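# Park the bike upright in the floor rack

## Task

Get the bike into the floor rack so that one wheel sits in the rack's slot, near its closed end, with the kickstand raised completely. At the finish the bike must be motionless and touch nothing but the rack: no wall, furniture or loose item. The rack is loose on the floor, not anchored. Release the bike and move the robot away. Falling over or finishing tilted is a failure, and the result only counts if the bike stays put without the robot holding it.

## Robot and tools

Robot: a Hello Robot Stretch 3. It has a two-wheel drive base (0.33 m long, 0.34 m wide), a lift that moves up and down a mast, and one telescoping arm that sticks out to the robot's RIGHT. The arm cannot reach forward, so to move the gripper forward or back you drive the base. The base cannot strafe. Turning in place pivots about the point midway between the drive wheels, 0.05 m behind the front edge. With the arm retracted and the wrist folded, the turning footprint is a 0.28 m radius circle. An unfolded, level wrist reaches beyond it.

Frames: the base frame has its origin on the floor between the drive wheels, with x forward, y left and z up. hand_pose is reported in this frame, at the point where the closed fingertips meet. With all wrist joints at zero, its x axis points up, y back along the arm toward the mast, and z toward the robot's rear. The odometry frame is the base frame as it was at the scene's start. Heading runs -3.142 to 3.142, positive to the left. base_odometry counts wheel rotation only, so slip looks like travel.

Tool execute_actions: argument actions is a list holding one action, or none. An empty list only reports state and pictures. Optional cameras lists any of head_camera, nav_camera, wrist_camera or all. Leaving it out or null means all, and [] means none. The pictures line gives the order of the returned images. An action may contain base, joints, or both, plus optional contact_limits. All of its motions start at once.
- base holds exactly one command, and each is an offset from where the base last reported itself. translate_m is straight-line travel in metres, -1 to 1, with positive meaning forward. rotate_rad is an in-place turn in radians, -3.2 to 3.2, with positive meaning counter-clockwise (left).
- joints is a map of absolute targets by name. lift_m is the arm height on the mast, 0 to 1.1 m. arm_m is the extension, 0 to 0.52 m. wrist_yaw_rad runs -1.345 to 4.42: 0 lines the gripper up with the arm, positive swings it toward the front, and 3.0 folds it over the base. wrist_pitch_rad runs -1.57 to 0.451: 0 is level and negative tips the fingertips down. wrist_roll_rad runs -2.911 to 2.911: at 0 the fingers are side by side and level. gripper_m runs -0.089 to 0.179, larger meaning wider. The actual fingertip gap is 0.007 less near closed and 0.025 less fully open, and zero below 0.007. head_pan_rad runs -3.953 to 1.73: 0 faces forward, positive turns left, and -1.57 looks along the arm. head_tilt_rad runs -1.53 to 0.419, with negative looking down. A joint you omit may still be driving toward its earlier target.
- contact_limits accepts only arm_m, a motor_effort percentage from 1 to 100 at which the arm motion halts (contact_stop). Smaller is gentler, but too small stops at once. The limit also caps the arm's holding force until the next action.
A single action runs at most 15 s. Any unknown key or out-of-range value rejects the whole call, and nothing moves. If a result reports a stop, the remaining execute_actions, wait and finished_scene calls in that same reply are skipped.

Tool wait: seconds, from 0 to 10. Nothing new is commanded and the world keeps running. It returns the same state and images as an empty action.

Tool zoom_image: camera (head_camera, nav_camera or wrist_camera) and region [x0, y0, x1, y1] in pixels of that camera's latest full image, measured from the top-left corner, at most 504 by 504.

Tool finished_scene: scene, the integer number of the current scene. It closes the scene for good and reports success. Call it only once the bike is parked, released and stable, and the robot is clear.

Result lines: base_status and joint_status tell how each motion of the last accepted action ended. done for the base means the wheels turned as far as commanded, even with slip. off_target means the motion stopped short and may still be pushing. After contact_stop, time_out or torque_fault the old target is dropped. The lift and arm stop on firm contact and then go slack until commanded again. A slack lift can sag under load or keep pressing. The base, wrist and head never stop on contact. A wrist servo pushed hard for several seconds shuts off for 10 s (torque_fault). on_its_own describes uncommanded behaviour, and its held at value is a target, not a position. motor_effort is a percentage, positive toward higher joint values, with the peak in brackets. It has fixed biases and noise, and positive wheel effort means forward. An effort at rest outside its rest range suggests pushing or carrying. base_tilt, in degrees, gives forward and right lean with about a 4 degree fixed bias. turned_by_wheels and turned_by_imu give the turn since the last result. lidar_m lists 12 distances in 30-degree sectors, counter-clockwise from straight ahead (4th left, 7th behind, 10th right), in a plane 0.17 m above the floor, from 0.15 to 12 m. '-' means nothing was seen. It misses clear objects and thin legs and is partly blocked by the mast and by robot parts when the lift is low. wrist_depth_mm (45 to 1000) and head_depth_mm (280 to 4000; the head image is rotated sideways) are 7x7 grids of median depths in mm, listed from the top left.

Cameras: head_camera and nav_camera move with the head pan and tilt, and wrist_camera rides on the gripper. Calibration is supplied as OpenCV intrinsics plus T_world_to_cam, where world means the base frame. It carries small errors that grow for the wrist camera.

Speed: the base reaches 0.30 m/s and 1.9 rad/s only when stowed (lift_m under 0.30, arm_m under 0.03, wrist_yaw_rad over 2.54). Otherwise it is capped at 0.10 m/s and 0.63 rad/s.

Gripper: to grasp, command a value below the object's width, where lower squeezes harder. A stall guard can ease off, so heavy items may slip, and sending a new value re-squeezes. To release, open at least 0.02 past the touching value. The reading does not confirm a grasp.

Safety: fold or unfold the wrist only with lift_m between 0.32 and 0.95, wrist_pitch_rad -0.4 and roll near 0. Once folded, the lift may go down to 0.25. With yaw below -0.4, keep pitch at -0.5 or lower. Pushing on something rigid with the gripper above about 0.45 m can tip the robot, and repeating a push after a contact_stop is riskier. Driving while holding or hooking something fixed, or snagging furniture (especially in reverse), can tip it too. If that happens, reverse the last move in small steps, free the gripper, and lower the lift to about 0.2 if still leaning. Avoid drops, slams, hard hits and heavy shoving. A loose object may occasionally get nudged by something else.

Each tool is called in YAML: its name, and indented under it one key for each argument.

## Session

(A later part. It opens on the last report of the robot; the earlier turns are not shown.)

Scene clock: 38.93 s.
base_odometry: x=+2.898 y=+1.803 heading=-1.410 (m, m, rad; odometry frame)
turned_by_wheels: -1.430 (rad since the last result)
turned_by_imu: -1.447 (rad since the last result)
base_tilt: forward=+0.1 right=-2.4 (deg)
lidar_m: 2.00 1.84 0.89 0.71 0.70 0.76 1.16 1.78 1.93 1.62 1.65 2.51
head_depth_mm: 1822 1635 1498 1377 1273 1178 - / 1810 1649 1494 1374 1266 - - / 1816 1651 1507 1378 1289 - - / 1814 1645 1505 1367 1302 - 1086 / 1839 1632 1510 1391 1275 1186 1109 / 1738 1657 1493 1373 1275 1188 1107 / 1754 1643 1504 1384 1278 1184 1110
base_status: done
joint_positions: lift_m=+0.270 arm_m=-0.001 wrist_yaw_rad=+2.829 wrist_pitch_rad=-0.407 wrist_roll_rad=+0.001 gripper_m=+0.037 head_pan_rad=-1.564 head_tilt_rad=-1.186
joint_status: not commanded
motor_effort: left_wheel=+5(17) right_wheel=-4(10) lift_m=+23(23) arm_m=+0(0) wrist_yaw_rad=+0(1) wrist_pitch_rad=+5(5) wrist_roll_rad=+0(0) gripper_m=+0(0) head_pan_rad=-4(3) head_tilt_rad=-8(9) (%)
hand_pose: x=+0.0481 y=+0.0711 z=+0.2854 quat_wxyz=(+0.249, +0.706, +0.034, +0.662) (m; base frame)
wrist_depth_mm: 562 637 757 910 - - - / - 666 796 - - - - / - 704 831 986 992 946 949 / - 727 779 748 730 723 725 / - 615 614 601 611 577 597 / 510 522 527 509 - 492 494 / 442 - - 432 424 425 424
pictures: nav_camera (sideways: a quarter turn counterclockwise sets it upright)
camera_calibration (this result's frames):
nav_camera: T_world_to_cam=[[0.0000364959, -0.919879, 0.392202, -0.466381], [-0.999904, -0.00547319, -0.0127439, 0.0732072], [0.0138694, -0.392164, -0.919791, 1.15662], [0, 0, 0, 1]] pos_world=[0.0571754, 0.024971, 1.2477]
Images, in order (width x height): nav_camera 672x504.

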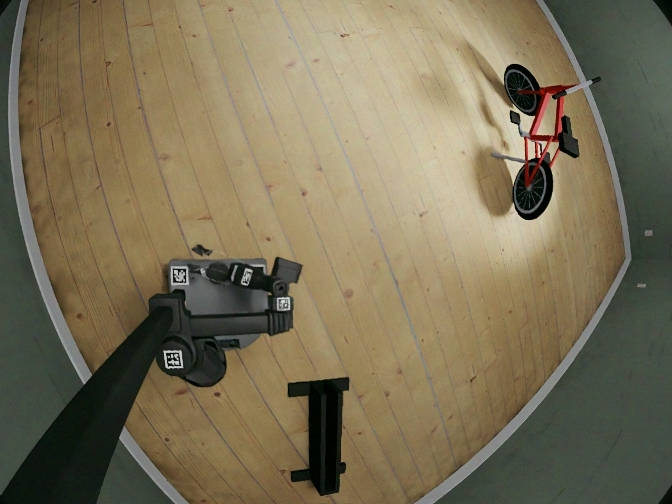

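execute_actions:
  actions:
    - {"base": {"translate_m": -0.7}}
  cameras: ["head_camera"]

execute_actions:
  actions:
    - {"joints": {"lift_m": 0.45, "wrist_pitch_rad": -0.4}}
  cameras: []

execute_actions:
  actions:
    - {"joints": {"wrist_yaw_rad": 0.0, "arm_m": 0.2}}
  cameras: []

execute_actions:
  actions:
    - {"joints": {"wrist_pitch_rad": -1.57, "wrist_roll_rad": 1.57, "gripper_m": 0.17}}
  cameras: ["head_camera", "wrist_camera"]

Scene clock: 43.10 s.
base_odometry: x=+2.785 y=+2.494 heading=-1.409 (m, m, rad; odometry frame)
turned_by_wheels: +0.000 (rad since the last result)
turned_by_imu: +0.000 (rad since the last result)
base_tilt: forward=+0.1 right=-2.4 (deg)
lidar_m: 2.65 1.14 0.55 0.44 0.43 0.47 0.71 1.13 1.23 1.87 1.86 2.48
head_depth_mm: 1679 1633 1495 1371 1266 1188 - / 1801 1637 1507 1370 1250 - - / 1822 1647 1500 1375 1258 - - / 1818 1651 1498 1385 1251 - 1085 / 1816 1663 1502 1380 1259 1188 1104 / 1819 1639 1507 1373 1275 1181 1112 / 1817 1632 1511 1376 1275 1185 1111
base_status: done
joint_positions: lift_m=+0.270 arm_m=-0.001 wrist_yaw_rad=+2.829 wrist_pitch_rad=-0.407 wrist_roll_rad=+0.001 gripper_m=+0.037 head_pan_rad=-1.564 head_tilt_rad=-1.186
joint_status: not commanded
motor_effort: left_wheel=+5(11) right_wheel=-3(12) lift_m=+23(24) arm_m=+0(0) wrist_yaw_rad=+0(1) wrist_pitch_rad=+5(6) wrist_roll_rad=+0(1) gripper_m=+0(0) head_pan_rad=-2(3) head_tilt_rad=-9(9) (%)
hand_pose: x=+0.0481 y=+0.0711 z=+0.2854 quat_wxyz=(+0.249, +0.706, +0.034, +0.662) (m; base frame)
wrist_depth_mm: 366 405 483 587 775 - - / - 429 518 639 845 - - / - 456 544 691 864 967 954 / - 489 580 694 742 732 728 / - 517 576 604 632 598 580 / 426 520 531 498 - 506 492 / 441 - - 429 429 423 424
pictures: head_camera (sideways: a quarter turn clockwise sets it upright)
camera_calibration (this result's frames):
head_camera: T_world_to_cam=[[-0.00786169, 0.927509, -0.373719, 0.511281], [0.999945, 0.00989181, 0.00351463, -0.0023117], [0.00695661, -0.373671, -0.927535, 1.16502], [0, 0, 0, 1]] pos_world=[-0.00177346, -0.0388622, 1.27168]
Images, in order (width x height): head_camera 896x504.

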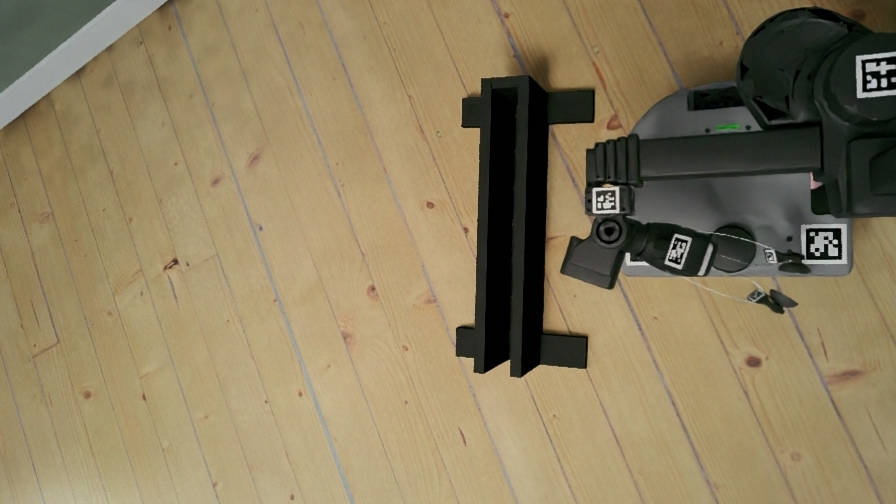

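Scene clock: 45.57 s.
base_odometry: x=+2.785 y=+2.494 heading=-1.409 (m, m, rad; odometry frame)
turned_by_wheels: +0.000 (rad since the last result)
turned_by_imu: +0.000 (rad since the last result)
base_tilt: forward=+0.1 right=-2.3 (deg)
lidar_m: 2.66 1.14 0.55 0.44 0.43 0.47 0.71 1.13 1.23 1.87 1.86 2.47
head_depth_mm: 1662 1629 1498 1385 1260 1192 - / 1784 1648 1489 1375 1236 1195 - / 1820 1649 1508 1375 1229 - - / 1820 1656 1498 1386 1198 - 1090 / 1812 1649 1508 1383 1261 1190 1117 / 1832 1649 1505 1385 1277 1189 1110 / 1838 1644 1501 1383 1280 1193 1108
base_status: not commanded
joint_positions: lift_m=+0.450 arm_m=-0.001 wrist_yaw_rad=+2.829 wrist_pitch_rad=-0.411 wrist_roll_rad=+0.001 gripper_m=+0.037 head_pan_rad=-1.564 head_tilt_rad=-1.186
joint_status: all done
motor_effort: left_wheel=+4(5) right_wheel=-4(3) lift_m=+30(33) arm_m=+0(0) wrist_yaw_rad=+1(0) wrist_pitch_rad=+5(4) wrist_roll_rad=+0(1) gripper_m=+0(0) head_pan_rad=-2(2) head_tilt_rad=-9(8) (%)
hand_pose: x=+0.0479 y=+0.0705 z=+0.4640 quat_wxyz=(+0.251, +0.706, +0.035, +0.661) (m; base frame)
wrist_depth_mm: 359 408 488 580 772 - - / - 427 515 637 855 - - / - 453 552 696 927 - - / - 490 583 745 973 - - / - 525 605 806 876 844 861 / 438 578 611 709 - 699 694 / 478 - 611 630 628 626 611
pictures: none
No camera images: the call's "cameras" was empty. Leave "cameras" out to get every camera's image.

Scene clock: 48.30 s.
base_odometry: x=+2.785 y=+2.494 heading=-1.409 (m, m, rad; odometry frame)
turned_by_wheels: +0.000 (rad since the last result)
turned_by_imu: +0.000 (rad since the last result)
base_tilt: forward=+0.1 right=-2.3 (deg)
lidar_m: 2.66 1.14 0.55 0.44 0.43 0.47 0.71 1.13 1.23 1.87 1.87 2.47
head_depth_mm: 1671 1647 1492 1376 1279 1186 - / 1777 1642 1492 1385 1240 1189 - / 1833 1641 1524 - 1261 - - / 1817 1655 1517 1360 1262 - 1087 / 1831 1651 1502 1389 1260 1182 1110 / 1822 1645 1504 1374 1275 1192 1115 / 1834 1649 1507 1378 1270 1191 1108
base_status: not commanded
joint_positions: lift_m=+0.450 arm_m=+0.200 wrist_yaw_rad=+0.004 wrist_pitch_rad=-0.411 wrist_roll_rad=+0.001 gripper_m=+0.037 head_pan_rad=-1.564 head_tilt_rad=-1.186
joint_status: all done
motor_effort: left_wheel=+4(5) right_wheel=-3(3) lift_m=+31(31) arm_m=+3(3) wrist_yaw_rad=-3(4) wrist_pitch_rad=+5(5) wrist_roll_rad=+0(0) gripper_m=+0(0) head_pan_rad=-2(3) head_tilt_rad=-8(9) (%)
hand_pose: x=-0.0207 y=-0.5699 z=+0.4640 quat_wxyz=(+0.692, +0.146, -0.692, -0.144) (m; base frame)
wrist_depth_mm: - - - - - - 776 / - - - - - - 800 / - - - - - - 847 / - - - - - - 861 / 879 868 866 883 872 863 815 / 747 751 752 728 - 705 714 / 637 635 622 629 615 617 614
pictures: none
No camera images: the call's "cameras" was empty. Leave "cameras" out to get every camera's image.

Scene clock: 50.10 s.
base_odometry: x=+2.785 y=+2.494 heading=-1.409 (m, m, rad; odometry frame)
turned_by_wheels: +0.000 (rad since the last result)
turned_by_imu: +0.000 (rad since the last result)
base_tilt: forward=+0.1 right=-2.3 (deg)
lidar_m: 2.65 1.14 0.55 0.44 0.43 0.47 0.72 1.13 1.23 1.87 1.86 2.48
head_depth_mm: 1683 1640 1495 1377 1273 1190 - / 1790 1641 1494 1380 1238 1201 - / 1822 1642 1517 - 1263 - - / 1833 1629 1503 1366 1255 - 1088 / 1837 1653 1513 1374 1260 1185 1113 / 1819 1648 1512 1391 1284 1188 1112 / 1833 1663 1510 1378 1280 1184 1116
base_status: not commanded
joint_positions: lift_m=+0.450 arm_m=+0.200 wrist_yaw_rad=+0.003 wrist_pitch_rad=-1.560 wrist_roll_rad=+1.566 gripper_m=+0.170 head_pan_rad=-1.564 head_tilt_rad=-1.186
joint_status: all done
motor_effort: left_wheel=+5(5) right_wheel=-3(4) lift_m=+31(30) arm_m=+3(3) wrist_yaw_rad=-3(3) wrist_pitch_rad=-5(3) wrist_roll_rad=+2(2) gripper_m=+1(78) head_pan_rad=-4(3) head_tilt_rad=-10(9) (%)
hand_pose: x=-0.0216 y=-0.3231 z=+0.3321 quat_wxyz=(+0.003, +0.003, -0.711, -0.704) (m; base frame)
wrist_depth_mm: 464 464 454 456 456 - - / 469 470 469 452 471 - - / 477 484 475 477 482 - - / 497 497 479 484 487 - - / 504 506 483 498 500 - 502 / 524 521 483 508 518 517 505 / - 532 507 505 528 522 518
pictures: head_camera (sideways: a quarter turn clockwise sets it upright), wrist_camera
camera_calibration (this result's frames):
head_camera: T_world_to_cam=[[-0.00786191, 0.927509, -0.373719, 0.511281], [0.999945, 0.00989205, 0.00351463, -0.0023117], [0.0069567, -0.373671, -0.927535, 1.16502], [0, 0, 0, 1]] pos_world=[-0.00177345, -0.0388622, 1.27168]
wrist_camera: T_world_to_cam=[[0.0522112, 0.998516, -0.0155021, 0.332532], [0.990062, -0.049727, 0.131544, -0.00488825], [0.130578, -0.0222161, -0.991189, 0.490249], [0, 0, 0, 1]] pos_world=[-0.0765381, -0.32139, 0.491728]
Images, in order (width x height): head_camera 896x504, wrist_camera 644x364.

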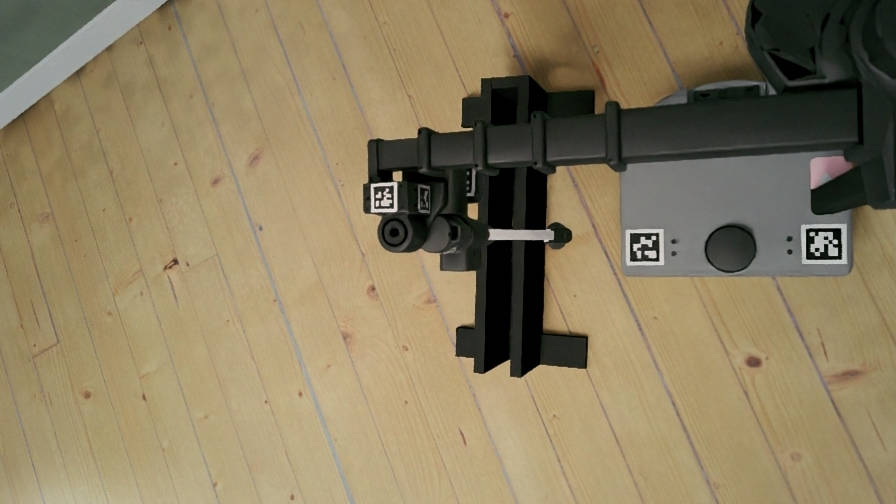

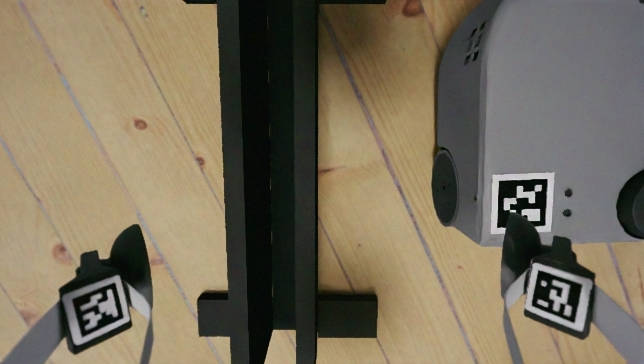

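execute_actions:
  actions:
    - {"base": {"translate_m": -0.028}, "joints": {"arm_m": 0.262, "lift_m": 0.3}}
  cameras: ["wrist_camera"]

Scene clock: 52.60 s.
base_odometry: x=+2.781 y=+2.521 heading=-1.409 (m, m, rad; odometry frame)
turned_by_wheels: +0.000 (rad since the last result)
turned_by_imu: +0.000 (rad since the last result)
base_tilt: forward=+0.1 right=-2.3 (deg)
lidar_m: 2.68 1.11 0.54 0.43 0.42 0.46 0.70 1.10 1.20 1.82 1.88 2.26
head_depth_mm: 1634 1636 1500 1391 1274 1196 - / 1788 1637 1508 1379 1258 - - / 1816 1631 1500 1310 1245 - - / 1824 1643 1504 1356 1257 - 1091 / 1826 1648 1496 1382 1268 1188 1110 / 1819 1645 1498 1377 1266 1195 1111 / 1829 1651 1507 1382 1273 1190 1112
base_status: done
joint_positions: lift_m=+0.300 arm_m=+0.262 wrist_yaw_rad=+0.003 wrist_pitch_rad=-1.561 wrist_roll_rad=+1.566 gripper_m=+0.170 head_pan_rad=-1.564 head_tilt_rad=-1.186
joint_status: all done
motor_effort: left_wheel=+5(9) right_wheel=-3(9) lift_m=+23(24) arm_m=+3(3) wrist_yaw_rad=-3(2) wrist_pitch_rad=-4(5) wrist_roll_rad=+1(2) gripper_m=+1(0) head_pan_rad=-2(3) head_tilt_rad=-8(8) (%)
hand_pose: x=-0.0216 y=-0.3848 z=+0.1824 quat_wxyz=(+0.003, +0.002, -0.710, -0.704) (m; base frame)
wrist_depth_mm: 318 319 314 318 179 318 - / 329 329 325 323 178 323 - / 334 330 333 328 224 330 - / 345 340 342 336 222 338 - / 351 349 349 346 219 346 - / 359 358 353 352 220 355 - / - 370 365 361 219 364 369
pictures: wrist_camera
camera_calibration (this result's frames):
wrist_camera: T_world_to_cam=[[0.053232, 0.998482, -0.0141481, 0.391533], [0.990011, -0.0509174, 0.131478, 0.0112748], [0.130558, -0.0210057, -0.991218, 0.341041], [0, 0, 0, 1]] pos_world=[-0.0765299, -0.383201, 0.342103]
Images, in order (width x height): wrist_camera 644x364.

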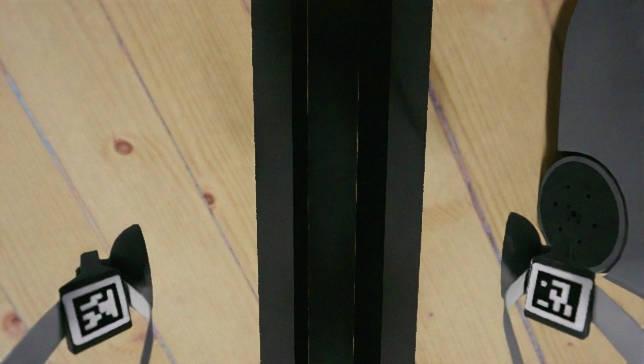

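execute_actions:
  actions:
    - {"joints": {"arm_m": 0.255, "lift_m": 0.205}}
  cameras: ["wrist_camera"]

execute_actions:
  actions:
    - {"joints": {"gripper_m": 0.04}}
  cameras: ["wrist_camera", "head_camera"]

Scene clock: 54.47 s.
base_odometry: x=+2.781 y=+2.521 heading=-1.409 (m, m, rad; odometry frame)
turned_by_wheels: +0.000 (rad since the last result)
turned_by_imu: +0.000 (rad since the last result)
base_tilt: forward=+0.2 right=-2.3 (deg)
lidar_m: 2.68 1.12 0.54 0.43 0.42 0.46 0.70 1.11 1.20 1.82 1.88 2.26
head_depth_mm: 1630 1639 1494 1384 1277 1183 1100 / 1800 1639 1499 1383 1250 - - / 1821 1646 1498 1416 1244 - - / 1817 1657 1495 1399 1259 - 1088 / 1817 1667 1505 1389 1264 1183 1107 / 1845 1639 1503 1370 1265 1185 1107 / 1837 1646 1507 1375 1285 1185 1109
base_status: not commanded
joint_positions: lift_m=+0.205 arm_m=+0.255 wrist_yaw_rad=+0.003 wrist_pitch_rad=-1.561 wrist_roll_rad=+1.566 gripper_m=+0.170 head_pan_rad=-1.564 head_tilt_rad=-1.186
joint_status: all done
motor_effort: left_wheel=+4(4) right_wheel=-3(3) lift_m=+23(23) arm_m=-2(2) wrist_yaw_rad=-3(3) wrist_pitch_rad=-4(4) wrist_roll_rad=+1(1) gripper_m=+0(0) head_pan_rad=-3(3) head_tilt_rad=-9(8) (%)
hand_pose: x=-0.0216 y=-0.3782 z=+0.0874 quat_wxyz=(+0.003, +0.002, -0.710, -0.704) (m; base frame)
wrist_depth_mm: 230 226 82 229 101 78 229 / 235 233 83 234 101 80 233 / 240 239 83 240 100 82 239 / 246 245 85 244 100 84 244 / 253 249 87 247 100 85 249 / 258 88 89 255 100 87 255 / - 265 91 259 99 91 264
pictures: wrist_camera
camera_calibration (this result's frames):
wrist_camera: T_world_to_cam=[[0.053232, 0.998485, -0.0139576, 0.383658], [0.990011, -0.0509425, 0.131468, 0.0240885], [0.130558, -0.0208165, -0.991222, 0.247088], [0, 0, 0, 1]] pos_world=[-0.07653, -0.376706, 0.247107]
Images, in order (width x height): wrist_camera 644x364.

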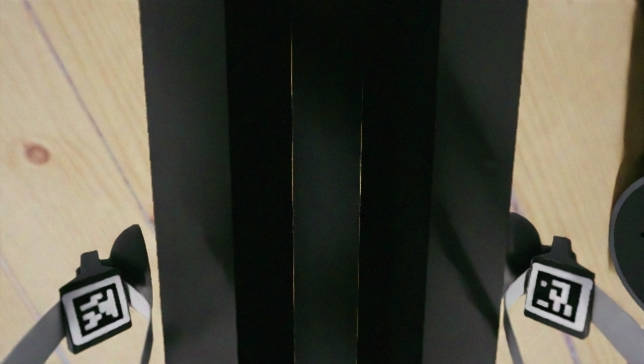

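Scene clock: 56.27 s.
base_odometry: x=+2.781 y=+2.521 heading=-1.409 (m, m, rad; odometry frame)
turned_by_wheels: +0.000 (rad since the last result)
turned_by_imu: +0.000 (rad since the last result)
base_tilt: forward=+0.1 right=-2.3 (deg)
lidar_m: 2.69 1.11 0.53 0.43 0.42 0.46 0.70 1.10 1.20 1.82 1.87 2.26
head_depth_mm: 1644 1651 1505 1372 1278 1186 1089 / 1791 1645 1482 1376 1246 - - / 1804 1632 1500 1415 1247 - - / 1825 1649 1497 1390 1253 - 1087 / 1829 1655 1497 1387 1261 1191 1119 / 1834 1644 1496 1388 1256 1195 1110 / 1834 1641 1521 1384 1277 1190 1114
base_status: not commanded
joint_positions: lift_m=+0.205 arm_m=+0.255 wrist_yaw_rad=+0.003 wrist_pitch_rad=-1.562 wrist_roll_rad=+1.568 gripper_m=+0.042 head_pan_rad=-1.564 head_tilt_rad=-1.186
joint_status: all done
motor_effort: left_wheel=+4(4) right_wheel=-3(3) lift_m=+23(23) arm_m=-2(2) wrist_yaw_rad=-3(3) wrist_pitch_rad=-4(5) wrist_roll_rad=+1(1) gripper_m=-43(100) head_pan_rad=-2(2) head_tilt_rad=-9(9) (%)
hand_pose: x=-0.0216 y=-0.3780 z=+0.0874 quat_wxyz=(+0.002, +0.002, -0.710, -0.704) (m; base frame)
wrist_depth_mm: 231 226 83 228 99 78 226 / 235 231 83 233 99 80 233 / 243 238 84 239 99 82 239 / 246 245 85 244 99 84 244 / 252 247 87 248 98 86 250 / 259 88 89 254 99 88 256 / 264 264 91 262 98 261 263
pictures: head_camera (sideways: a quarter turn clockwise sets it upright), wrist_camera
camera_calibration (this result's frames):
head_camera: T_world_to_cam=[[-0.00786191, 0.927509, -0.373719, 0.511281], [0.999945, 0.00989205, 0.00351463, -0.0023117], [0.0069567, -0.373671, -0.927535, 1.16502], [0, 0, 0, 1]] pos_world=[-0.00177345, -0.0388622, 1.27168]
wrist_camera: T_world_to_cam=[[0.054577, 0.998423, -0.013124, 0.383366], [0.98994, -0.0523856, 0.131433, 0.0235537], [0.130539, -0.0201653, -0.991238, 0.247358], [0, 0, 0, 1]] pos_world=[-0.0765296, -0.37654, 0.247126]
Images, in order (width x height): head_camera 896x504, wrist_camera 644x364.

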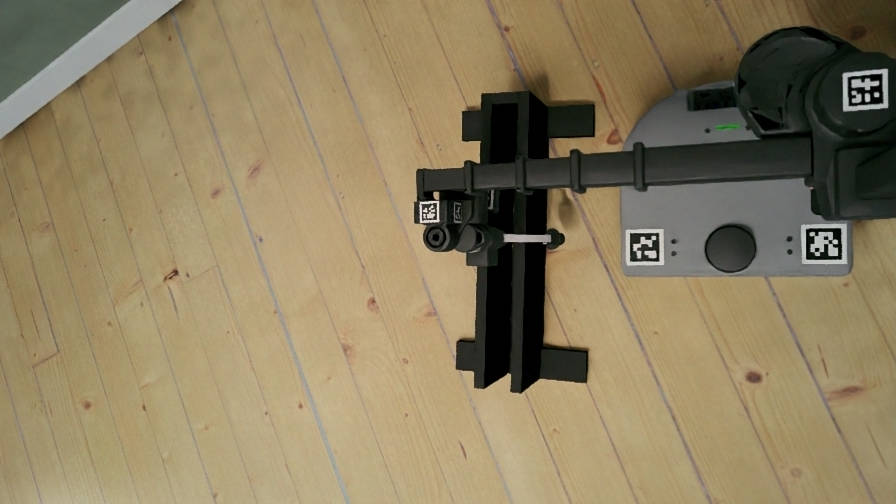

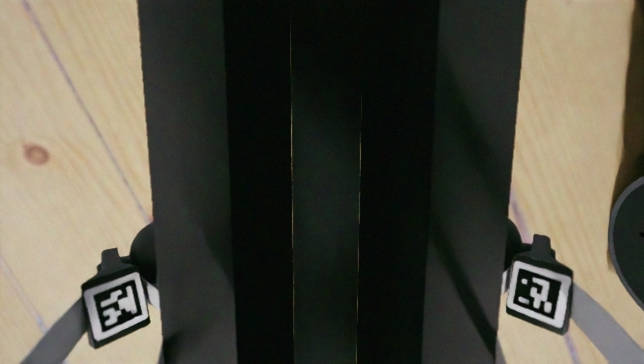

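execute_actions:
  actions:
    - {"joints": {"gripper_m": 0.16, "lift_m": 0.243}}
  cameras: []

execute_actions:
  actions:
    - {"joints": {"gripper_m": 0.03}}
  cameras: ["wrist_camera", "head_camera"]

Scene clock: 58.17 s.
base_odometry: x=+2.781 y=+2.521 heading=-1.409 (m, m, rad; odometry frame)
turned_by_wheels: +0.000 (rad since the last result)
turned_by_imu: +0.000 (rad since the last result)
base_tilt: forward=+0.1 right=-2.3 (deg)
lidar_m: 2.68 1.11 0.53 0.43 0.42 0.46 0.70 1.11 1.20 1.83 1.88 2.26
head_depth_mm: 1618 1653 1500 1370 1272 1181 1086 / 1786 1641 1503 1382 1264 - - / 1826 1647 1500 1392 1242 - - / 1812 1650 1506 1388 1257 - 1083 / 1827 1652 1494 1373 1252 1192 1106 / 1814 1650 1501 1379 1264 1187 1104 / 1843 1634 1516 1378 1287 1186 1110
base_status: not commanded
joint_positions: lift_m=+0.243 arm_m=+0.255 wrist_yaw_rad=+0.001 wrist_pitch_rad=-1.564 wrist_roll_rad=+1.570 gripper_m=+0.160 head_pan_rad=-1.564 head_tilt_rad=-1.186
joint_status: all done
motor_effort: left_wheel=+4(5) right_wheel=-3(4) lift_m=+31(42) arm_m=-1(2) wrist_yaw_rad=-1(2) wrist_pitch_rad=-3(8) wrist_roll_rad=+0(1) gripper_m=+1(81) head_pan_rad=-3(3) head_tilt_rad=-9(8) (%)
hand_pose: x=-0.0216 y=-0.3775 z=+0.1251 quat_wxyz=(+0.001, +0.001, -0.709, -0.705) (m; base frame)
wrist_depth_mm: 266 264 114 262 114 264 266 / 271 271 117 266 117 271 270 / 278 280 120 275 120 276 276 / 282 283 123 280 123 283 281 / 290 291 125 287 126 287 - / 298 - 129 291 129 296 - / 305 306 133 299 132 304 305
pictures: none
No camera images: the call's "cameras" was empty. Leave "cameras" out to get every camera's image.

Scene clock: 60.07 s.
base_odometry: x=+2.781 y=+2.521 heading=-1.409 (m, m, rad; odometry frame)
turned_by_wheels: +0.000 (rad since the last result)
turned_by_imu: +0.000 (rad since the last result)
base_tilt: forward=+0.1 right=-2.3 (deg)
lidar_m: 2.68 1.11 0.54 0.43 0.42 0.46 0.69 1.11 1.20 1.82 1.88 2.26
head_depth_mm: 1633 1636 1493 1376 1274 1184 1091 / 1791 1635 1506 1373 1259 - - / 1811 1638 1499 1395 1251 - - / 1823 1644 1510 1392 1258 - 1086 / 1833 1653 1489 1381 1246 1187 1111 / 1832 1652 1505 1382 1263 1189 1104 / 1812 1642 1499 1390 1279 1183 1109
base_status: not commanded
joint_positions: lift_m=+0.243 arm_m=+0.255 wrist_yaw_rad=+0.001 wrist_pitch_rad=-1.566 wrist_roll_rad=+1.570 gripper_m=+0.031 head_pan_rad=-1.564 head_tilt_rad=-1.186
joint_status: all done
motor_effort: left_wheel=+4(4) right_wheel=-1(3) lift_m=+24(31) arm_m=-1(1) wrist_yaw_rad=-1(1) wrist_pitch_rad=-2(3) wrist_roll_rad=-1(0) gripper_m=-29(100) head_pan_rad=-3(3) head_tilt_rad=-8(8) (%)
hand_pose: x=-0.0216 y=-0.3769 z=+0.1255 quat_wxyz=(+0.001, +0.001, -0.708, -0.706) (m; base frame)
wrist_depth_mm: 265 267 115 263 115 264 265 / 272 271 117 270 118 273 272 / 278 277 121 274 121 275 278 / 285 285 124 281 124 281 280 / 290 290 126 286 126 289 - / 298 299 129 294 129 296 298 / 304 306 134 302 133 304 306
pictures: head_camera (sideways: a quarter turn clockwise sets it upright), wrist_camera
camera_calibration (this result's frames):
head_camera: T_world_to_cam=[[-0.00786171, 0.927512, -0.373712, 0.511272], [0.999945, 0.00989179, 0.00351465, -0.00231173], [0.00695656, -0.373664, -0.927538, 1.16502], [0, 0, 0, 1]] pos_world=[-0.00177346, -0.0388619, 1.27168]
wrist_camera: T_world_to_cam=[[0.0581688, 0.998266, -0.00905648, 0.382267], [0.989744, -0.0564818, 0.131215, 0.0170575], [0.130476, -0.0165962, -0.991313, 0.286455], [0, 0, 0, 1]] pos_world=[-0.0764941, -0.375886, 0.28519]
Images, in order (width x height): head_camera 896x504, wrist_camera 644x364.

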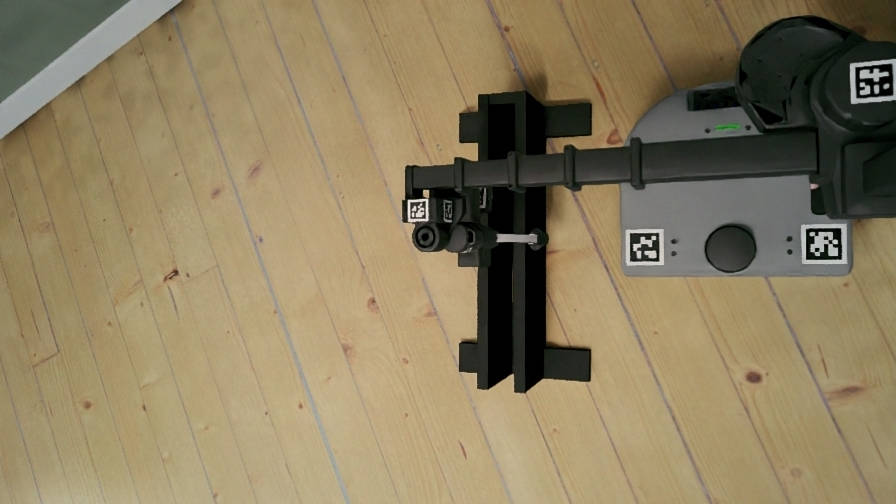

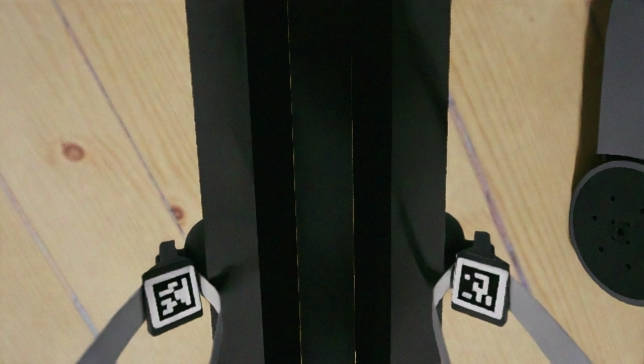

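execute_actions:
  actions:
    - {"joints": {"gripper_m": -0.01}}
  cameras: []

execute_actions:
  actions:
    - {"joints": {"lift_m": 0.275}}
  cameras: ["wrist_camera", "head_camera"]

Scene clock: 63.10 s.
base_odometry: x=+2.781 y=+2.521 heading=-1.409 (m, m, rad; odometry frame)
turned_by_wheels: +0.000 (rad since the last result)
turned_by_imu: +0.000 (rad since the last result)
base_tilt: forward=+0.1 right=-2.4 (deg)
lidar_m: 2.68 1.11 0.53 0.43 0.42 0.46 0.70 1.11 1.20 1.82 1.87 2.27
head_depth_mm: 1628 1646 1497 1381 1273 1180 1093 / 1793 1647 1494 1369 1251 - - / 1826 1657 1503 1407 1241 - - / 1848 1643 1499 1395 1264 - 1088 / 1832 1653 1508 1367 1253 1184 1109 / 1832 1650 1503 1386 1256 1180 1108 / 1835 1660 1509 1389 1275 1191 1107
base_status: not commanded
joint_positions: lift_m=+0.243 arm_m=+0.255 wrist_yaw_rad=+0.001 wrist_pitch_rad=-1.568 wrist_roll_rad=+1.570 gripper_m=-0.008 head_pan_rad=-1.564 head_tilt_rad=-1.186
joint_status: all done
motor_effort: left_wheel=+3(4) right_wheel=+0(1) lift_m=+20(24) arm_m=-1(1) wrist_yaw_rad=-1(1) wrist_pitch_rad=-1(2) wrist_roll_rad=+0(0) gripper_m=-44(100) head_pan_rad=-3(3) head_tilt_rad=-8(8) (%)
hand_pose: x=-0.0216 y=-0.3764 z=+0.1257 quat_wxyz=(+0.001, +0.001, -0.708, -0.706) (m; base frame)
wrist_depth_mm: 265 265 115 263 116 265 265 / 273 270 118 268 118 273 271 / 278 279 121 274 121 275 277 / 287 285 124 285 124 283 283 / 293 292 126 288 127 291 - / 299 299 130 293 129 294 300 / 307 306 134 299 134 308 305
pictures: none
No camera images: the call's "cameras" was empty. Leave "cameras" out to get every camera's image.

Scene clock: 64.20 s.
base_odometry: x=+2.781 y=+2.521 heading=-1.409 (m, m, rad; odometry frame)
turned_by_wheels: +0.000 (rad since the last result)
turned_by_imu: +0.000 (rad since the last result)
base_tilt: forward=+0.1 right=-2.3 (deg)
lidar_m: 2.68 1.11 0.54 0.43 0.42 0.46 0.70 1.11 0.34 0.33 0.35 2.26
head_depth_mm: 1647 1653 1494 1373 1267 1189 - / 1782 1653 1513 1370 1245 - - / 1826 1640 1500 1395 1240 - - / 1837 1647 1489 1390 1256 - 1096 / 1814 1640 1496 1382 1255 1188 1103 / 1836 1655 1502 1380 1257 1178 1106 / 1834 1643 1506 1385 1277 1185 1108
base_status: not commanded
joint_positions: lift_m=+0.275 arm_m=+0.255 wrist_yaw_rad=+0.001 wrist_pitch_rad=-1.561 wrist_roll_rad=+1.570 gripper_m=+0.000 head_pan_rad=-1.564 head_tilt_rad=-1.186
joint_status: all done
on_its_own: gripper_m is held at -0.002, not at your -0.010, by its stall guard, which is still easing
motor_effort: left_wheel=+4(4) right_wheel=-3(4) lift_m=+38(39) arm_m=-2(1) wrist_yaw_rad=-1(2) wrist_pitch_rad=-4(5) wrist_roll_rad=+0(0) gripper_m=-39(43) head_pan_rad=-3(3) head_tilt_rad=-9(8) (%)
hand_pose: x=-0.0216 y=-0.3782 z=+0.1568 quat_wxyz=(+0.001, +0.001, -0.710, -0.704) (m; base frame)
wrist_depth_mm: 298 294 117 265 118 293 292 / 300 300 120 271 120 296 301 / 310 308 123 278 122 308 - / 316 315 126 284 126 314 - / 326 325 128 291 127 320 - / 330 330 131 294 131 326 329 / 335 337 135 302 135 336 335
pictures: head_camera (sideways: a quarter turn clockwise sets it upright), wrist_camera
camera_calibration (this result's frames):
head_camera: T_world_to_cam=[[-0.00786182, 0.927512, -0.373712, 0.511272], [0.999945, 0.00989191, 0.00351465, -0.00231173], [0.0069566, -0.373664, -0.927538, 1.16502], [0, 0, 0, 1]] pos_world=[-0.00177346, -0.0388619, 1.27168]
wrist_camera: T_world_to_cam=[[0.058173, 0.998209, -0.013919, 0.384537], [0.989742, -0.055846, 0.131495, 0.0130806], [0.130483, -0.0214257, -0.991219, 0.315577], [0, 0, 0, 1]] pos_world=[-0.0764934, -0.376357, 0.316438]
Images, in order (width x height): head_camera 896x504, wrist_camera 644x364.

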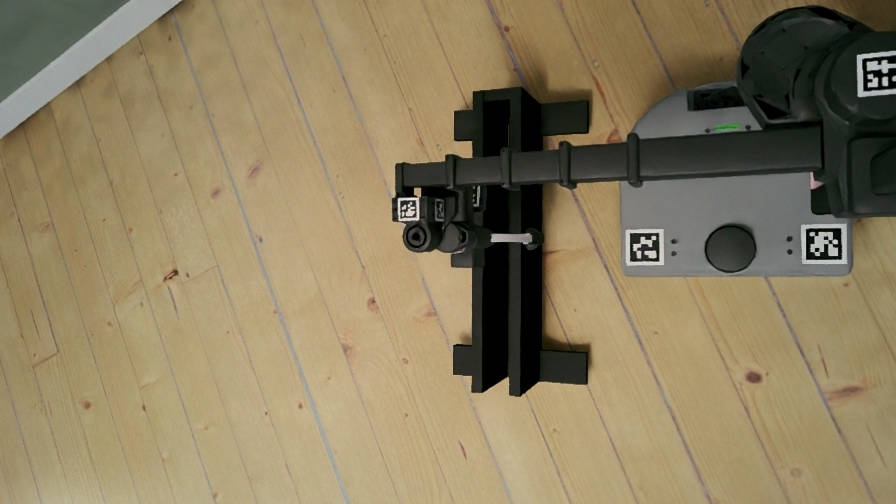

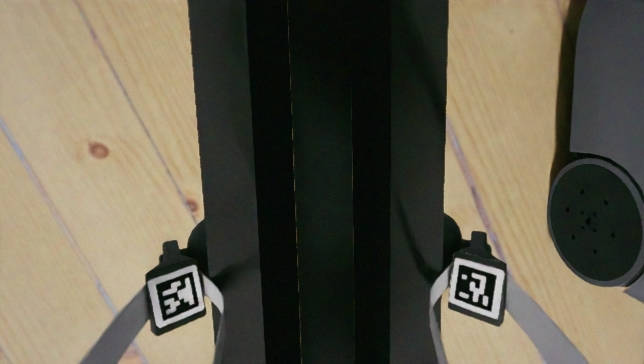

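execute_actions:
  actions:
    - {"joints": {"gripper_m": 0.015, "lift_m": 0.265, "head_pan_rad": -0.75, "head_tilt_rad": -0.65}}
  cameras: ["head_camera"]

Scene clock: 66.63 s.
base_odometry: x=+2.781 y=+2.521 heading=-1.409 (m, m, rad; odometry frame)
turned_by_wheels: +0.000 (rad since the last result)
turned_by_imu: +0.000 (rad since the last result)
base_tilt: forward=+0.2 right=-2.3 (deg)
lidar_m: 2.68 1.11 0.53 0.43 0.42 0.46 0.69 1.11 0.34 0.34 0.35 2.25
head_depth_mm: 3611 3952 2886 2102 1685 1407 1184 / 3844 - 2909 2115 1689 1403 1197 / 3972 - 2482 2134 1684 1402 1192 / - - 2612 2128 1713 1399 1195 / - - 2882 2128 1699 1415 1197 / - - 2891 2116 1687 1406 1195 / 3500 3729 2921 2143 1709 1413 1200
base_status: not commanded
joint_positions: lift_m=+0.265 arm_m=+0.255 wrist_yaw_rad=+0.001 wrist_pitch_rad=-1.561 wrist_roll_rad=+1.570 gripper_m=+0.020 head_pan_rad=-0.757 head_tilt_rad=-0.656
joint_status: gripper_m off_target (ended at +0.020, target +0.015); the others done
motor_effort: left_wheel=+4(4) right_wheel=-3(3) lift_m=+31(32) arm_m=-1(1) wrist_yaw_rad=-2(1) wrist_pitch_rad=-5(5) wrist_roll_rad=-1(0) gripper_m=-29(35) head_pan_rad=+3(36) head_tilt_rad=+3(42) (%)
hand_pose: x=-0.0216 y=-0.3782 z=+0.1471 quat_wxyz=(+0.001, +0.001, -0.710, -0.704) (m; base frame)
wrist_depth_mm: 286 286 117 266 118 284 282 / 291 292 120 271 120 290 289 / 300 301 123 277 123 299 298 / 307 307 125 282 126 304 - / 313 312 128 290 128 311 - / 322 319 131 294 131 319 319 / 329 331 135 303 135 330 327
pictures: head_camera (sideways: a quarter turn clockwise sets it upright)
camera_calibration (this result's frames):
head_camera: T_world_to_cam=[[-0.444945, 0.418661, -0.791673, 1.05849], [0.683793, 0.729674, 0.00156092, 0.00215855], [0.578317, -0.540646, -0.610943, 0.749908], [0, 0, 0, 1]] pos_world=[0.0358097, -0.0392889, 1.29612]
Images, in order (width x height): head_camera 896x504.

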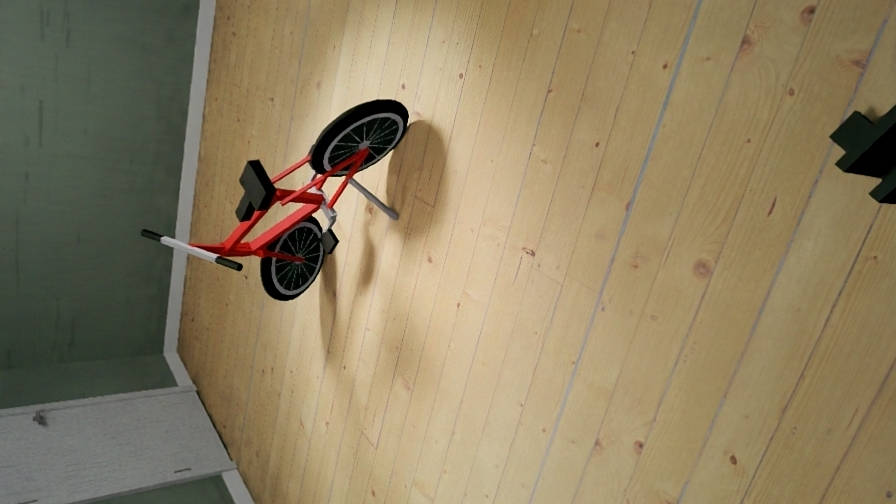

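execute_actions:
  actions:
    - {"base": {"rotate_rad": -1.025}, "joints": {"head_pan_rad": -1.57, "head_tilt_rad": -1.2}}
  cameras: ["head_camera"]

Scene clock: 69.77 s.
base_odometry: x=+2.781 y=+2.521 heading=-2.434 (m, m, rad; odometry frame)
turned_by_wheels: -1.025 (rad since the last result)
turned_by_imu: -1.039 (rad since the last result)
base_tilt: forward=+0.0 right=-2.3 (deg)
lidar_m: 1.88 2.49 2.68 1.06 0.53 0.42 0.42 0.46 0.34 0.33 0.35 1.87
head_depth_mm: 1113 1388 1481 1354 1265 1175 1061 / 1135 1410 1503 1381 1247 - - / 1144 1443 1506 1394 1251 - - / 1161 1474 1499 1398 1270 - 1083 / 1186 1498 1495 1384 1248 1193 1109 / 1211 1531 1506 1375 1252 1179 1108 / 1232 1537 1512 1384 1278 1189 1109
base_status: done
joint_positions: lift_m=+0.265 arm_m=+0.255 wrist_yaw_rad=+0.001 wrist_pitch_rad=-1.560 wrist_roll_rad=+1.570 gripper_m=+0.034 head_pan_rad=-1.563 head_tilt_rad=-1.185
joint_status: all done
on_its_own: gripper_m is held at +0.032, not at your +0.015, by its stall guard, which is still easing
motor_effort: left_wheel=+5(11) right_wheel=-3(11) lift_m=+30(30) arm_m=-1(1) wrist_yaw_rad=-2(0) wrist_pitch_rad=-5(5) wrist_roll_rad=+0(0) gripper_m=-27(31) head_pan_rad=-3(37) head_tilt_rad=-9(49) (%)
hand_pose: x=-0.0216 y=-0.3785 z=+0.1471 quat_wxyz=(+0.001, +0.001, -0.711, -0.704) (m; base frame)
wrist_depth_mm: 287 287 117 268 118 281 284 / 294 291 121 271 121 289 290 / 298 297 123 276 123 299 295 / 306 307 126 283 125 301 - / 313 311 128 290 128 310 - / 319 319 131 295 131 315 319 / 330 329 135 301 134 329 325
pictures: head_camera (sideways: a quarter turn clockwise sets it upright)
camera_calibration (this result's frames):
head_camera: T_world_to_cam=[[-0.00855011, 0.92712, -0.374668, 0.512522], [0.999937, 0.0106408, 0.00351165, -0.00230778], [0.00724248, -0.374614, -0.927152, 1.16452], [0, 0, 0, 1]] pos_world=[-0.00174425, -0.0388989, 1.27172]
Images, in order (width x height): head_camera 896x504.

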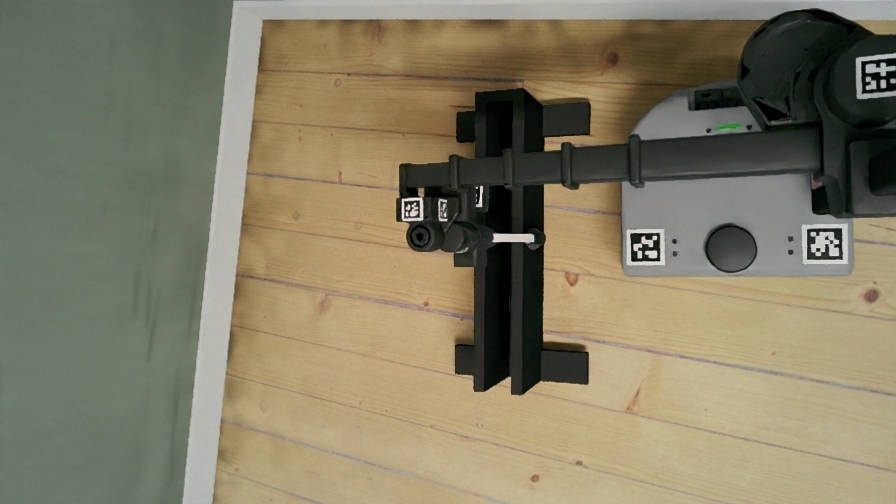

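execute_actions:
  actions:
    - {"base": {"translate_m": 0.65}, "joints": {"gripper_m": 0.01, "lift_m": 0.26}}
  cameras: ["wrist_camera"]

Scene clock: 77.53 s.
base_odometry: x=+2.287 y=+2.099 heading=-2.434 (m, m, rad; odometry frame)
turned_by_wheels: +0.000 (rad since the last result)
turned_by_imu: -0.001 (rad since the last result)
base_tilt: forward=+0.1 right=-2.3 (deg)
lidar_m: 1.23 1.56 2.57 2.56 1.33 1.07 1.07 1.16 0.34 0.33 0.35 2.03
head_depth_mm: 1218 1507 1494 1377 1273 1187 1094 / 1232 1528 1500 1385 1244 - - / 1254 1551 1501 1397 1252 - - / 1278 1571 1492 1396 1262 - 1086 / 1285 1571 1506 1384 1254 1185 1109 / 1317 1598 1506 1382 1249 1188 1109 / 1338 1614 1512 1390 1279 1188 1106
base_status: done
joint_positions: lift_m=+0.260 arm_m=+0.255 wrist_yaw_rad=+0.001 wrist_pitch_rad=-1.560 wrist_roll_rad=+1.570 gripper_m=+0.045 head_pan_rad=-1.563 head_tilt_rad=-1.185
joint_status: gripper_m off_target (ended at +0.045, target +0.010); the others done
on_its_own: gripper_m is held at +0.044, not at your +0.010, by its stall guard, which is still easing
motor_effort: left_wheel=+5(12) right_wheel=-4(6) lift_m=+31(31) arm_m=-2(1) wrist_yaw_rad=-1(1) wrist_pitch_rad=-5(5) wrist_roll_rad=-1(0) gripper_m=-22(100) head_pan_rad=-3(3) head_tilt_rad=-10(9) (%)
hand_pose: x=-0.0216 y=-0.3785 z=+0.1421 quat_wxyz=(+0.001, +0.001, -0.711, -0.704) (m; base frame)
wrist_depth_mm: 284 281 117 266 118 280 279 / 287 290 120 273 120 284 283 / 295 293 123 279 123 291 292 / 299 305 125 284 126 300 - / 308 308 128 289 128 307 - / 315 316 131 294 131 313 311 / 324 323 135 301 135 320 321
pictures: wrist_camera
camera_calibration (this result's frames):
wrist_camera: T_world_to_cam=[[0.0581881, 0.998188, -0.0153349, 0.384897], [0.989741, -0.0556743, 0.131576, 0.0150467], [0.130484, -0.0228338, -0.991187, 0.300454], [0, 0, 0, 1]] pos_world=[-0.0764932, -0.376502, 0.301728]
Images, in order (width x height): wrist_camera 644x364.

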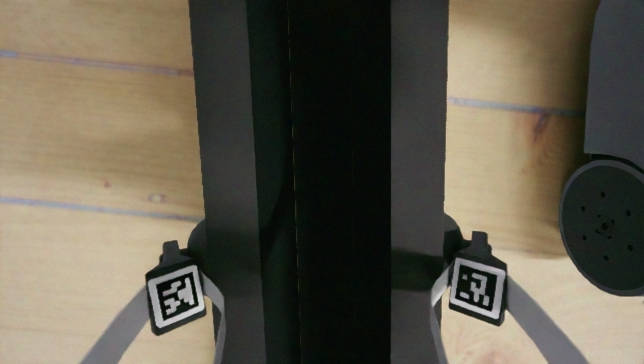

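execute_actions:
  actions:
    - {"base": {"translate_m": 0.63}, "joints": {"gripper_m": 0.02}}
  cameras: []

execute_actions:
  actions:
    - {"base": {"rotate_rad": 0.875}, "joints": {"gripper_m": 0.025, "head_pan_rad": -0.75, "head_tilt_rad": -0.95}}
  cameras: ["head_camera", "nav_camera"]

Scene clock: 85.07 s.
base_odometry: x=+1.808 y=+1.689 heading=-2.434 (m, m, rad; odometry frame)
turned_by_wheels: +0.000 (rad since the last result)
turned_by_imu: -0.001 (rad since the last result)
base_tilt: forward=+0.2 right=-2.3 (deg)
lidar_m: 0.59 0.74 2.49 2.46 2.10 1.70 1.69 1.62 0.34 0.33 0.35 2.18
head_depth_mm: 1317 1581 1501 1379 1281 1181 1098 / 1342 1586 1502 1373 1243 - - / 1359 1603 1495 1392 1249 - - / 1373 1601 1500 1387 1257 - 1082 / 1395 1626 1522 1377 1248 1184 1110 / 1414 1622 1502 1375 1255 1199 1105 / 1451 1639 1499 1387 1277 1185 1101
base_status: done
joint_positions: lift_m=+0.260 arm_m=+0.255 wrist_yaw_rad=+0.001 wrist_pitch_rad=-1.560 wrist_roll_rad=+1.570 gripper_m=+0.054 head_pan_rad=-1.563 head_tilt_rad=-1.185
joint_status: gripper_m off_target (ended at +0.054, target +0.020)
on_its_own: gripper_m is held at +0.053, not at your +0.020, by its stall guard, which is not easing now
motor_effort: left_wheel=+5(12) right_wheel=-4(6) lift_m=+31(31) arm_m=-2(1) wrist_yaw_rad=-1(1) wrist_pitch_rad=-5(5) wrist_roll_rad=+0(0) gripper_m=-20(99) head_pan_rad=-3(3) head_tilt_rad=-9(9) (%)
hand_pose: x=-0.0216 y=-0.3785 z=+0.1421 quat_wxyz=(+0.001, +0.001, -0.711, -0.704) (m; base frame)
wrist_depth_mm: 281 282 118 265 118 278 279 / 287 288 121 272 120 287 284 / 297 293 123 280 123 292 292 / 301 302 125 284 126 301 - / 308 309 128 288 128 304 - / 315 313 131 297 131 312 313 / 322 323 134 301 135 325 321
pictures: none
No camera images: the call's "cameras" was empty. Leave "cameras" out to get every camera's image.

Scene clock: 87.43 s.
base_odometry: x=+1.808 y=+1.689 heading=-1.559 (m, m, rad; odometry frame)
turned_by_wheels: +0.875 (rad since the last result)
turned_by_imu: +0.888 (rad since the last result)
base_tilt: forward=+0.1 right=-2.3 (deg)
lidar_m: 1.42 2.46 2.45 1.76 1.70 1.74 1.35 1.30 0.35 0.33 0.35 0.64
head_depth_mm: 2643 2200 1819 1580 1379 1269 1052 / 2637 2183 1848 1574 1391 1138 1095 / 2749 2205 1851 1587 1382 1192 1146 / 2784 2218 1853 1574 1363 1214 1107 / 2766 2231 1837 1357 1389 1227 1103 / 2771 2228 1086 1555 1379 1219 1111 / 2778 2221 1682 1565 1394 1232 1106
base_status: done
joint_positions: lift_m=+0.260 arm_m=+0.255 wrist_yaw_rad=+0.001 wrist_pitch_rad=-1.560 wrist_roll_rad=+1.570 gripper_m=+0.033 head_pan_rad=-0.757 head_tilt_rad=-0.952
joint_status: gripper_m off_target (ended at +0.033, target +0.025); the others done
on_its_own: gripper_m is held at +0.032, not at your +0.025, by its stall guard, which is still easing
motor_effort: left_wheel=-3(10) right_wheel=+4(12) lift_m=+30(31) arm_m=-2(2) wrist_yaw_rad=-2(2) wrist_pitch_rad=-5(5) wrist_roll_rad=-1(0) gripper_m=-27(100) head_pan_rad=+3(40) head_tilt_rad=+1(25) (%)
hand_pose: x=-0.0216 y=-0.3785 z=+0.1421 quat_wxyz=(+0.001, +0.001, -0.711, -0.704) (m; base frame)
wrist_depth_mm: 279 281 117 267 117 278 278 / 286 291 120 271 120 285 286 / 294 292 123 278 123 292 289 / 302 302 125 282 126 298 - / 308 309 128 289 128 304 - / 317 314 131 295 131 310 312 / 327 326 135 302 135 322 320
pictures: head_camera (sideways: a quarter turn clockwise sets it upright), nav_camera (sideways: a quarter turn counterclockwise sets it upright)
camera_calibration (this result's frames):
head_camera: T_world_to_cam=[[-0.593626, 0.559019, -0.578883, 0.782101], [0.684145, 0.72934, 0.0027437, 0.000617397], [0.423737, -0.394411, -0.815406, 1.01676], [0, 0, 0, 1]] pos_world=[0.0330143, -0.0366371, 1.28182]
nav_camera: T_world_to_cam=[[0.579619, -0.55671, 0.595076, -0.734188], [-0.685793, -0.727685, -0.0127896, 0.0713545], [0.440148, -0.400686, -0.803567, 1.00297], [0, 0, 0, 1]] pos_world=[0.0330265, 0.0450715, 1.24377]
Images, in order (width x height): head_camera 896x504, nav_camera 672x504.

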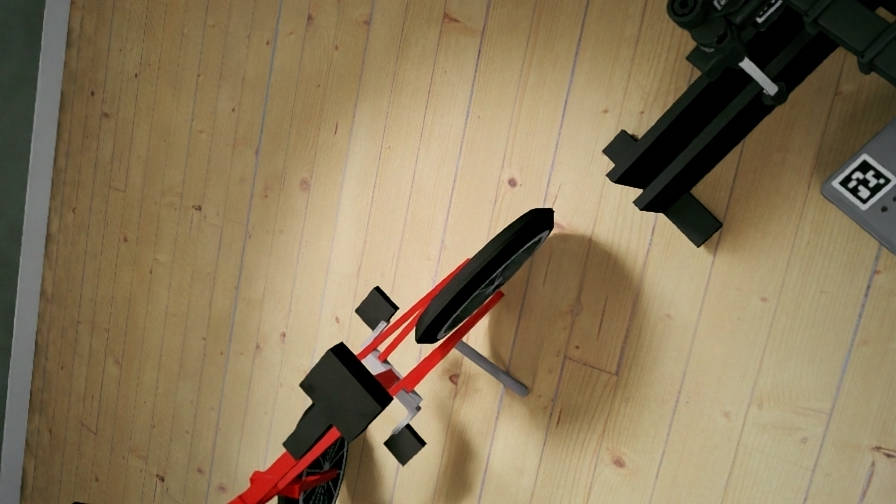

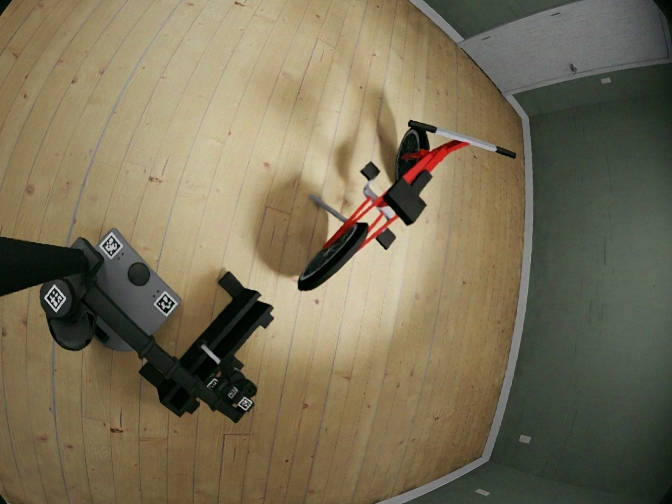

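zoom_image:
  camera: "head_camera"
  region: [390, 190, 600, 410]

Region (390, 190, 600, 410) of head_camera's 896x504 image, scaled by 2.291, with more detail than that image has; it fills the left 481 columns of this view, and the rest is white.

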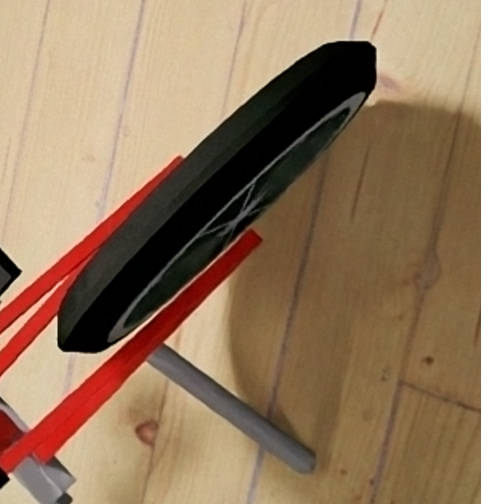

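execute_actions:
  actions:
    - {"joints": {"head_pan_rad": -0.42, "head_tilt_rad": -0.8, "arm_m": 0.395}}
  cameras: ["head_camera"]

Scene clock: 90.40 s.
base_odometry: x=+1.808 y=+1.689 heading=-1.559 (m, m, rad; odometry frame)
turned_by_wheels: +0.000 (rad since the last result)
turned_by_imu: +0.000 (rad since the last result)
base_tilt: forward=+0.1 right=-2.3 (deg)
lidar_m: 1.42 2.47 2.45 1.76 1.70 1.73 1.36 1.29 0.49 0.47 0.49 0.64
head_depth_mm: 2748 2927 2211 1794 1509 1292 1095 / 2845 2982 2200 1785 1511 1277 1138 / 3081 2953 2262 1655 1297 1287 1135 / 3267 2911 2221 1419 1479 1298 1136 / 3360 2990 1650 1805 1522 1296 1135 / 3076 2910 2235 1820 1519 1300 1143 / 2721 2870 2251 1814 1511 1295 1138
base_status: not commanded
joint_positions: lift_m=+0.260 arm_m=+0.395 wrist_yaw_rad=+0.001 wrist_pitch_rad=-1.559 wrist_roll_rad=+1.570 gripper_m=+0.049 head_pan_rad=-0.427 head_tilt_rad=-0.804
joint_status: all done
on_its_own: gripper_m is held at +0.048, not at your +0.025, by its stall guard, which is still easing
motor_effort: left_wheel=-3(3) right_wheel=+4(4) lift_m=+31(31) arm_m=+3(1) wrist_yaw_rad=-1(1) wrist_pitch_rad=-6(6) wrist_roll_rad=-1(0) gripper_m=-21(24) head_pan_rad=+3(25) head_tilt_rad=+1(22) (%)
hand_pose: x=-0.0216 y=-0.5183 z=+0.1420 quat_wxyz=(+0.001, +0.001, -0.711, -0.703) (m; base frame)
wrist_depth_mm: 280 281 118 266 118 278 277 / 288 285 120 272 120 284 284 / 292 292 123 276 123 292 290 / 299 299 125 283 125 298 298 / 308 307 128 288 128 303 307 / 315 315 131 293 131 311 315 / 326 323 134 301 135 322 318
pictures: head_camera (sideways: a quarter turn clockwise sets it upright)
camera_calibration (this result's frames):
head_camera: T_world_to_cam=[[-0.656815, 0.297452, -0.692904, 0.931053], [0.410631, 0.911799, 0.00217589, 0.00302459], [0.632437, -0.283098, -0.721026, 0.892765], [0, 0, 0, 1]] pos_world=[0.0456698, -0.0269603, 1.28883]
Images, in order (width x height): head_camera 896x504.

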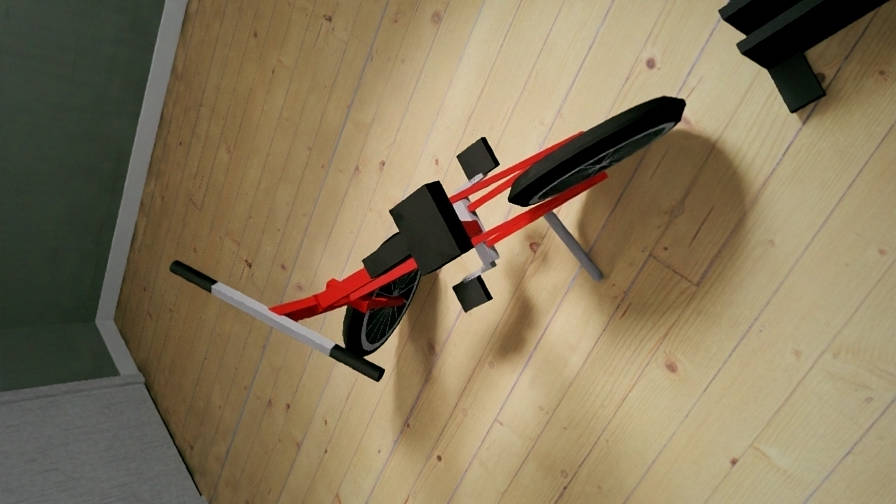

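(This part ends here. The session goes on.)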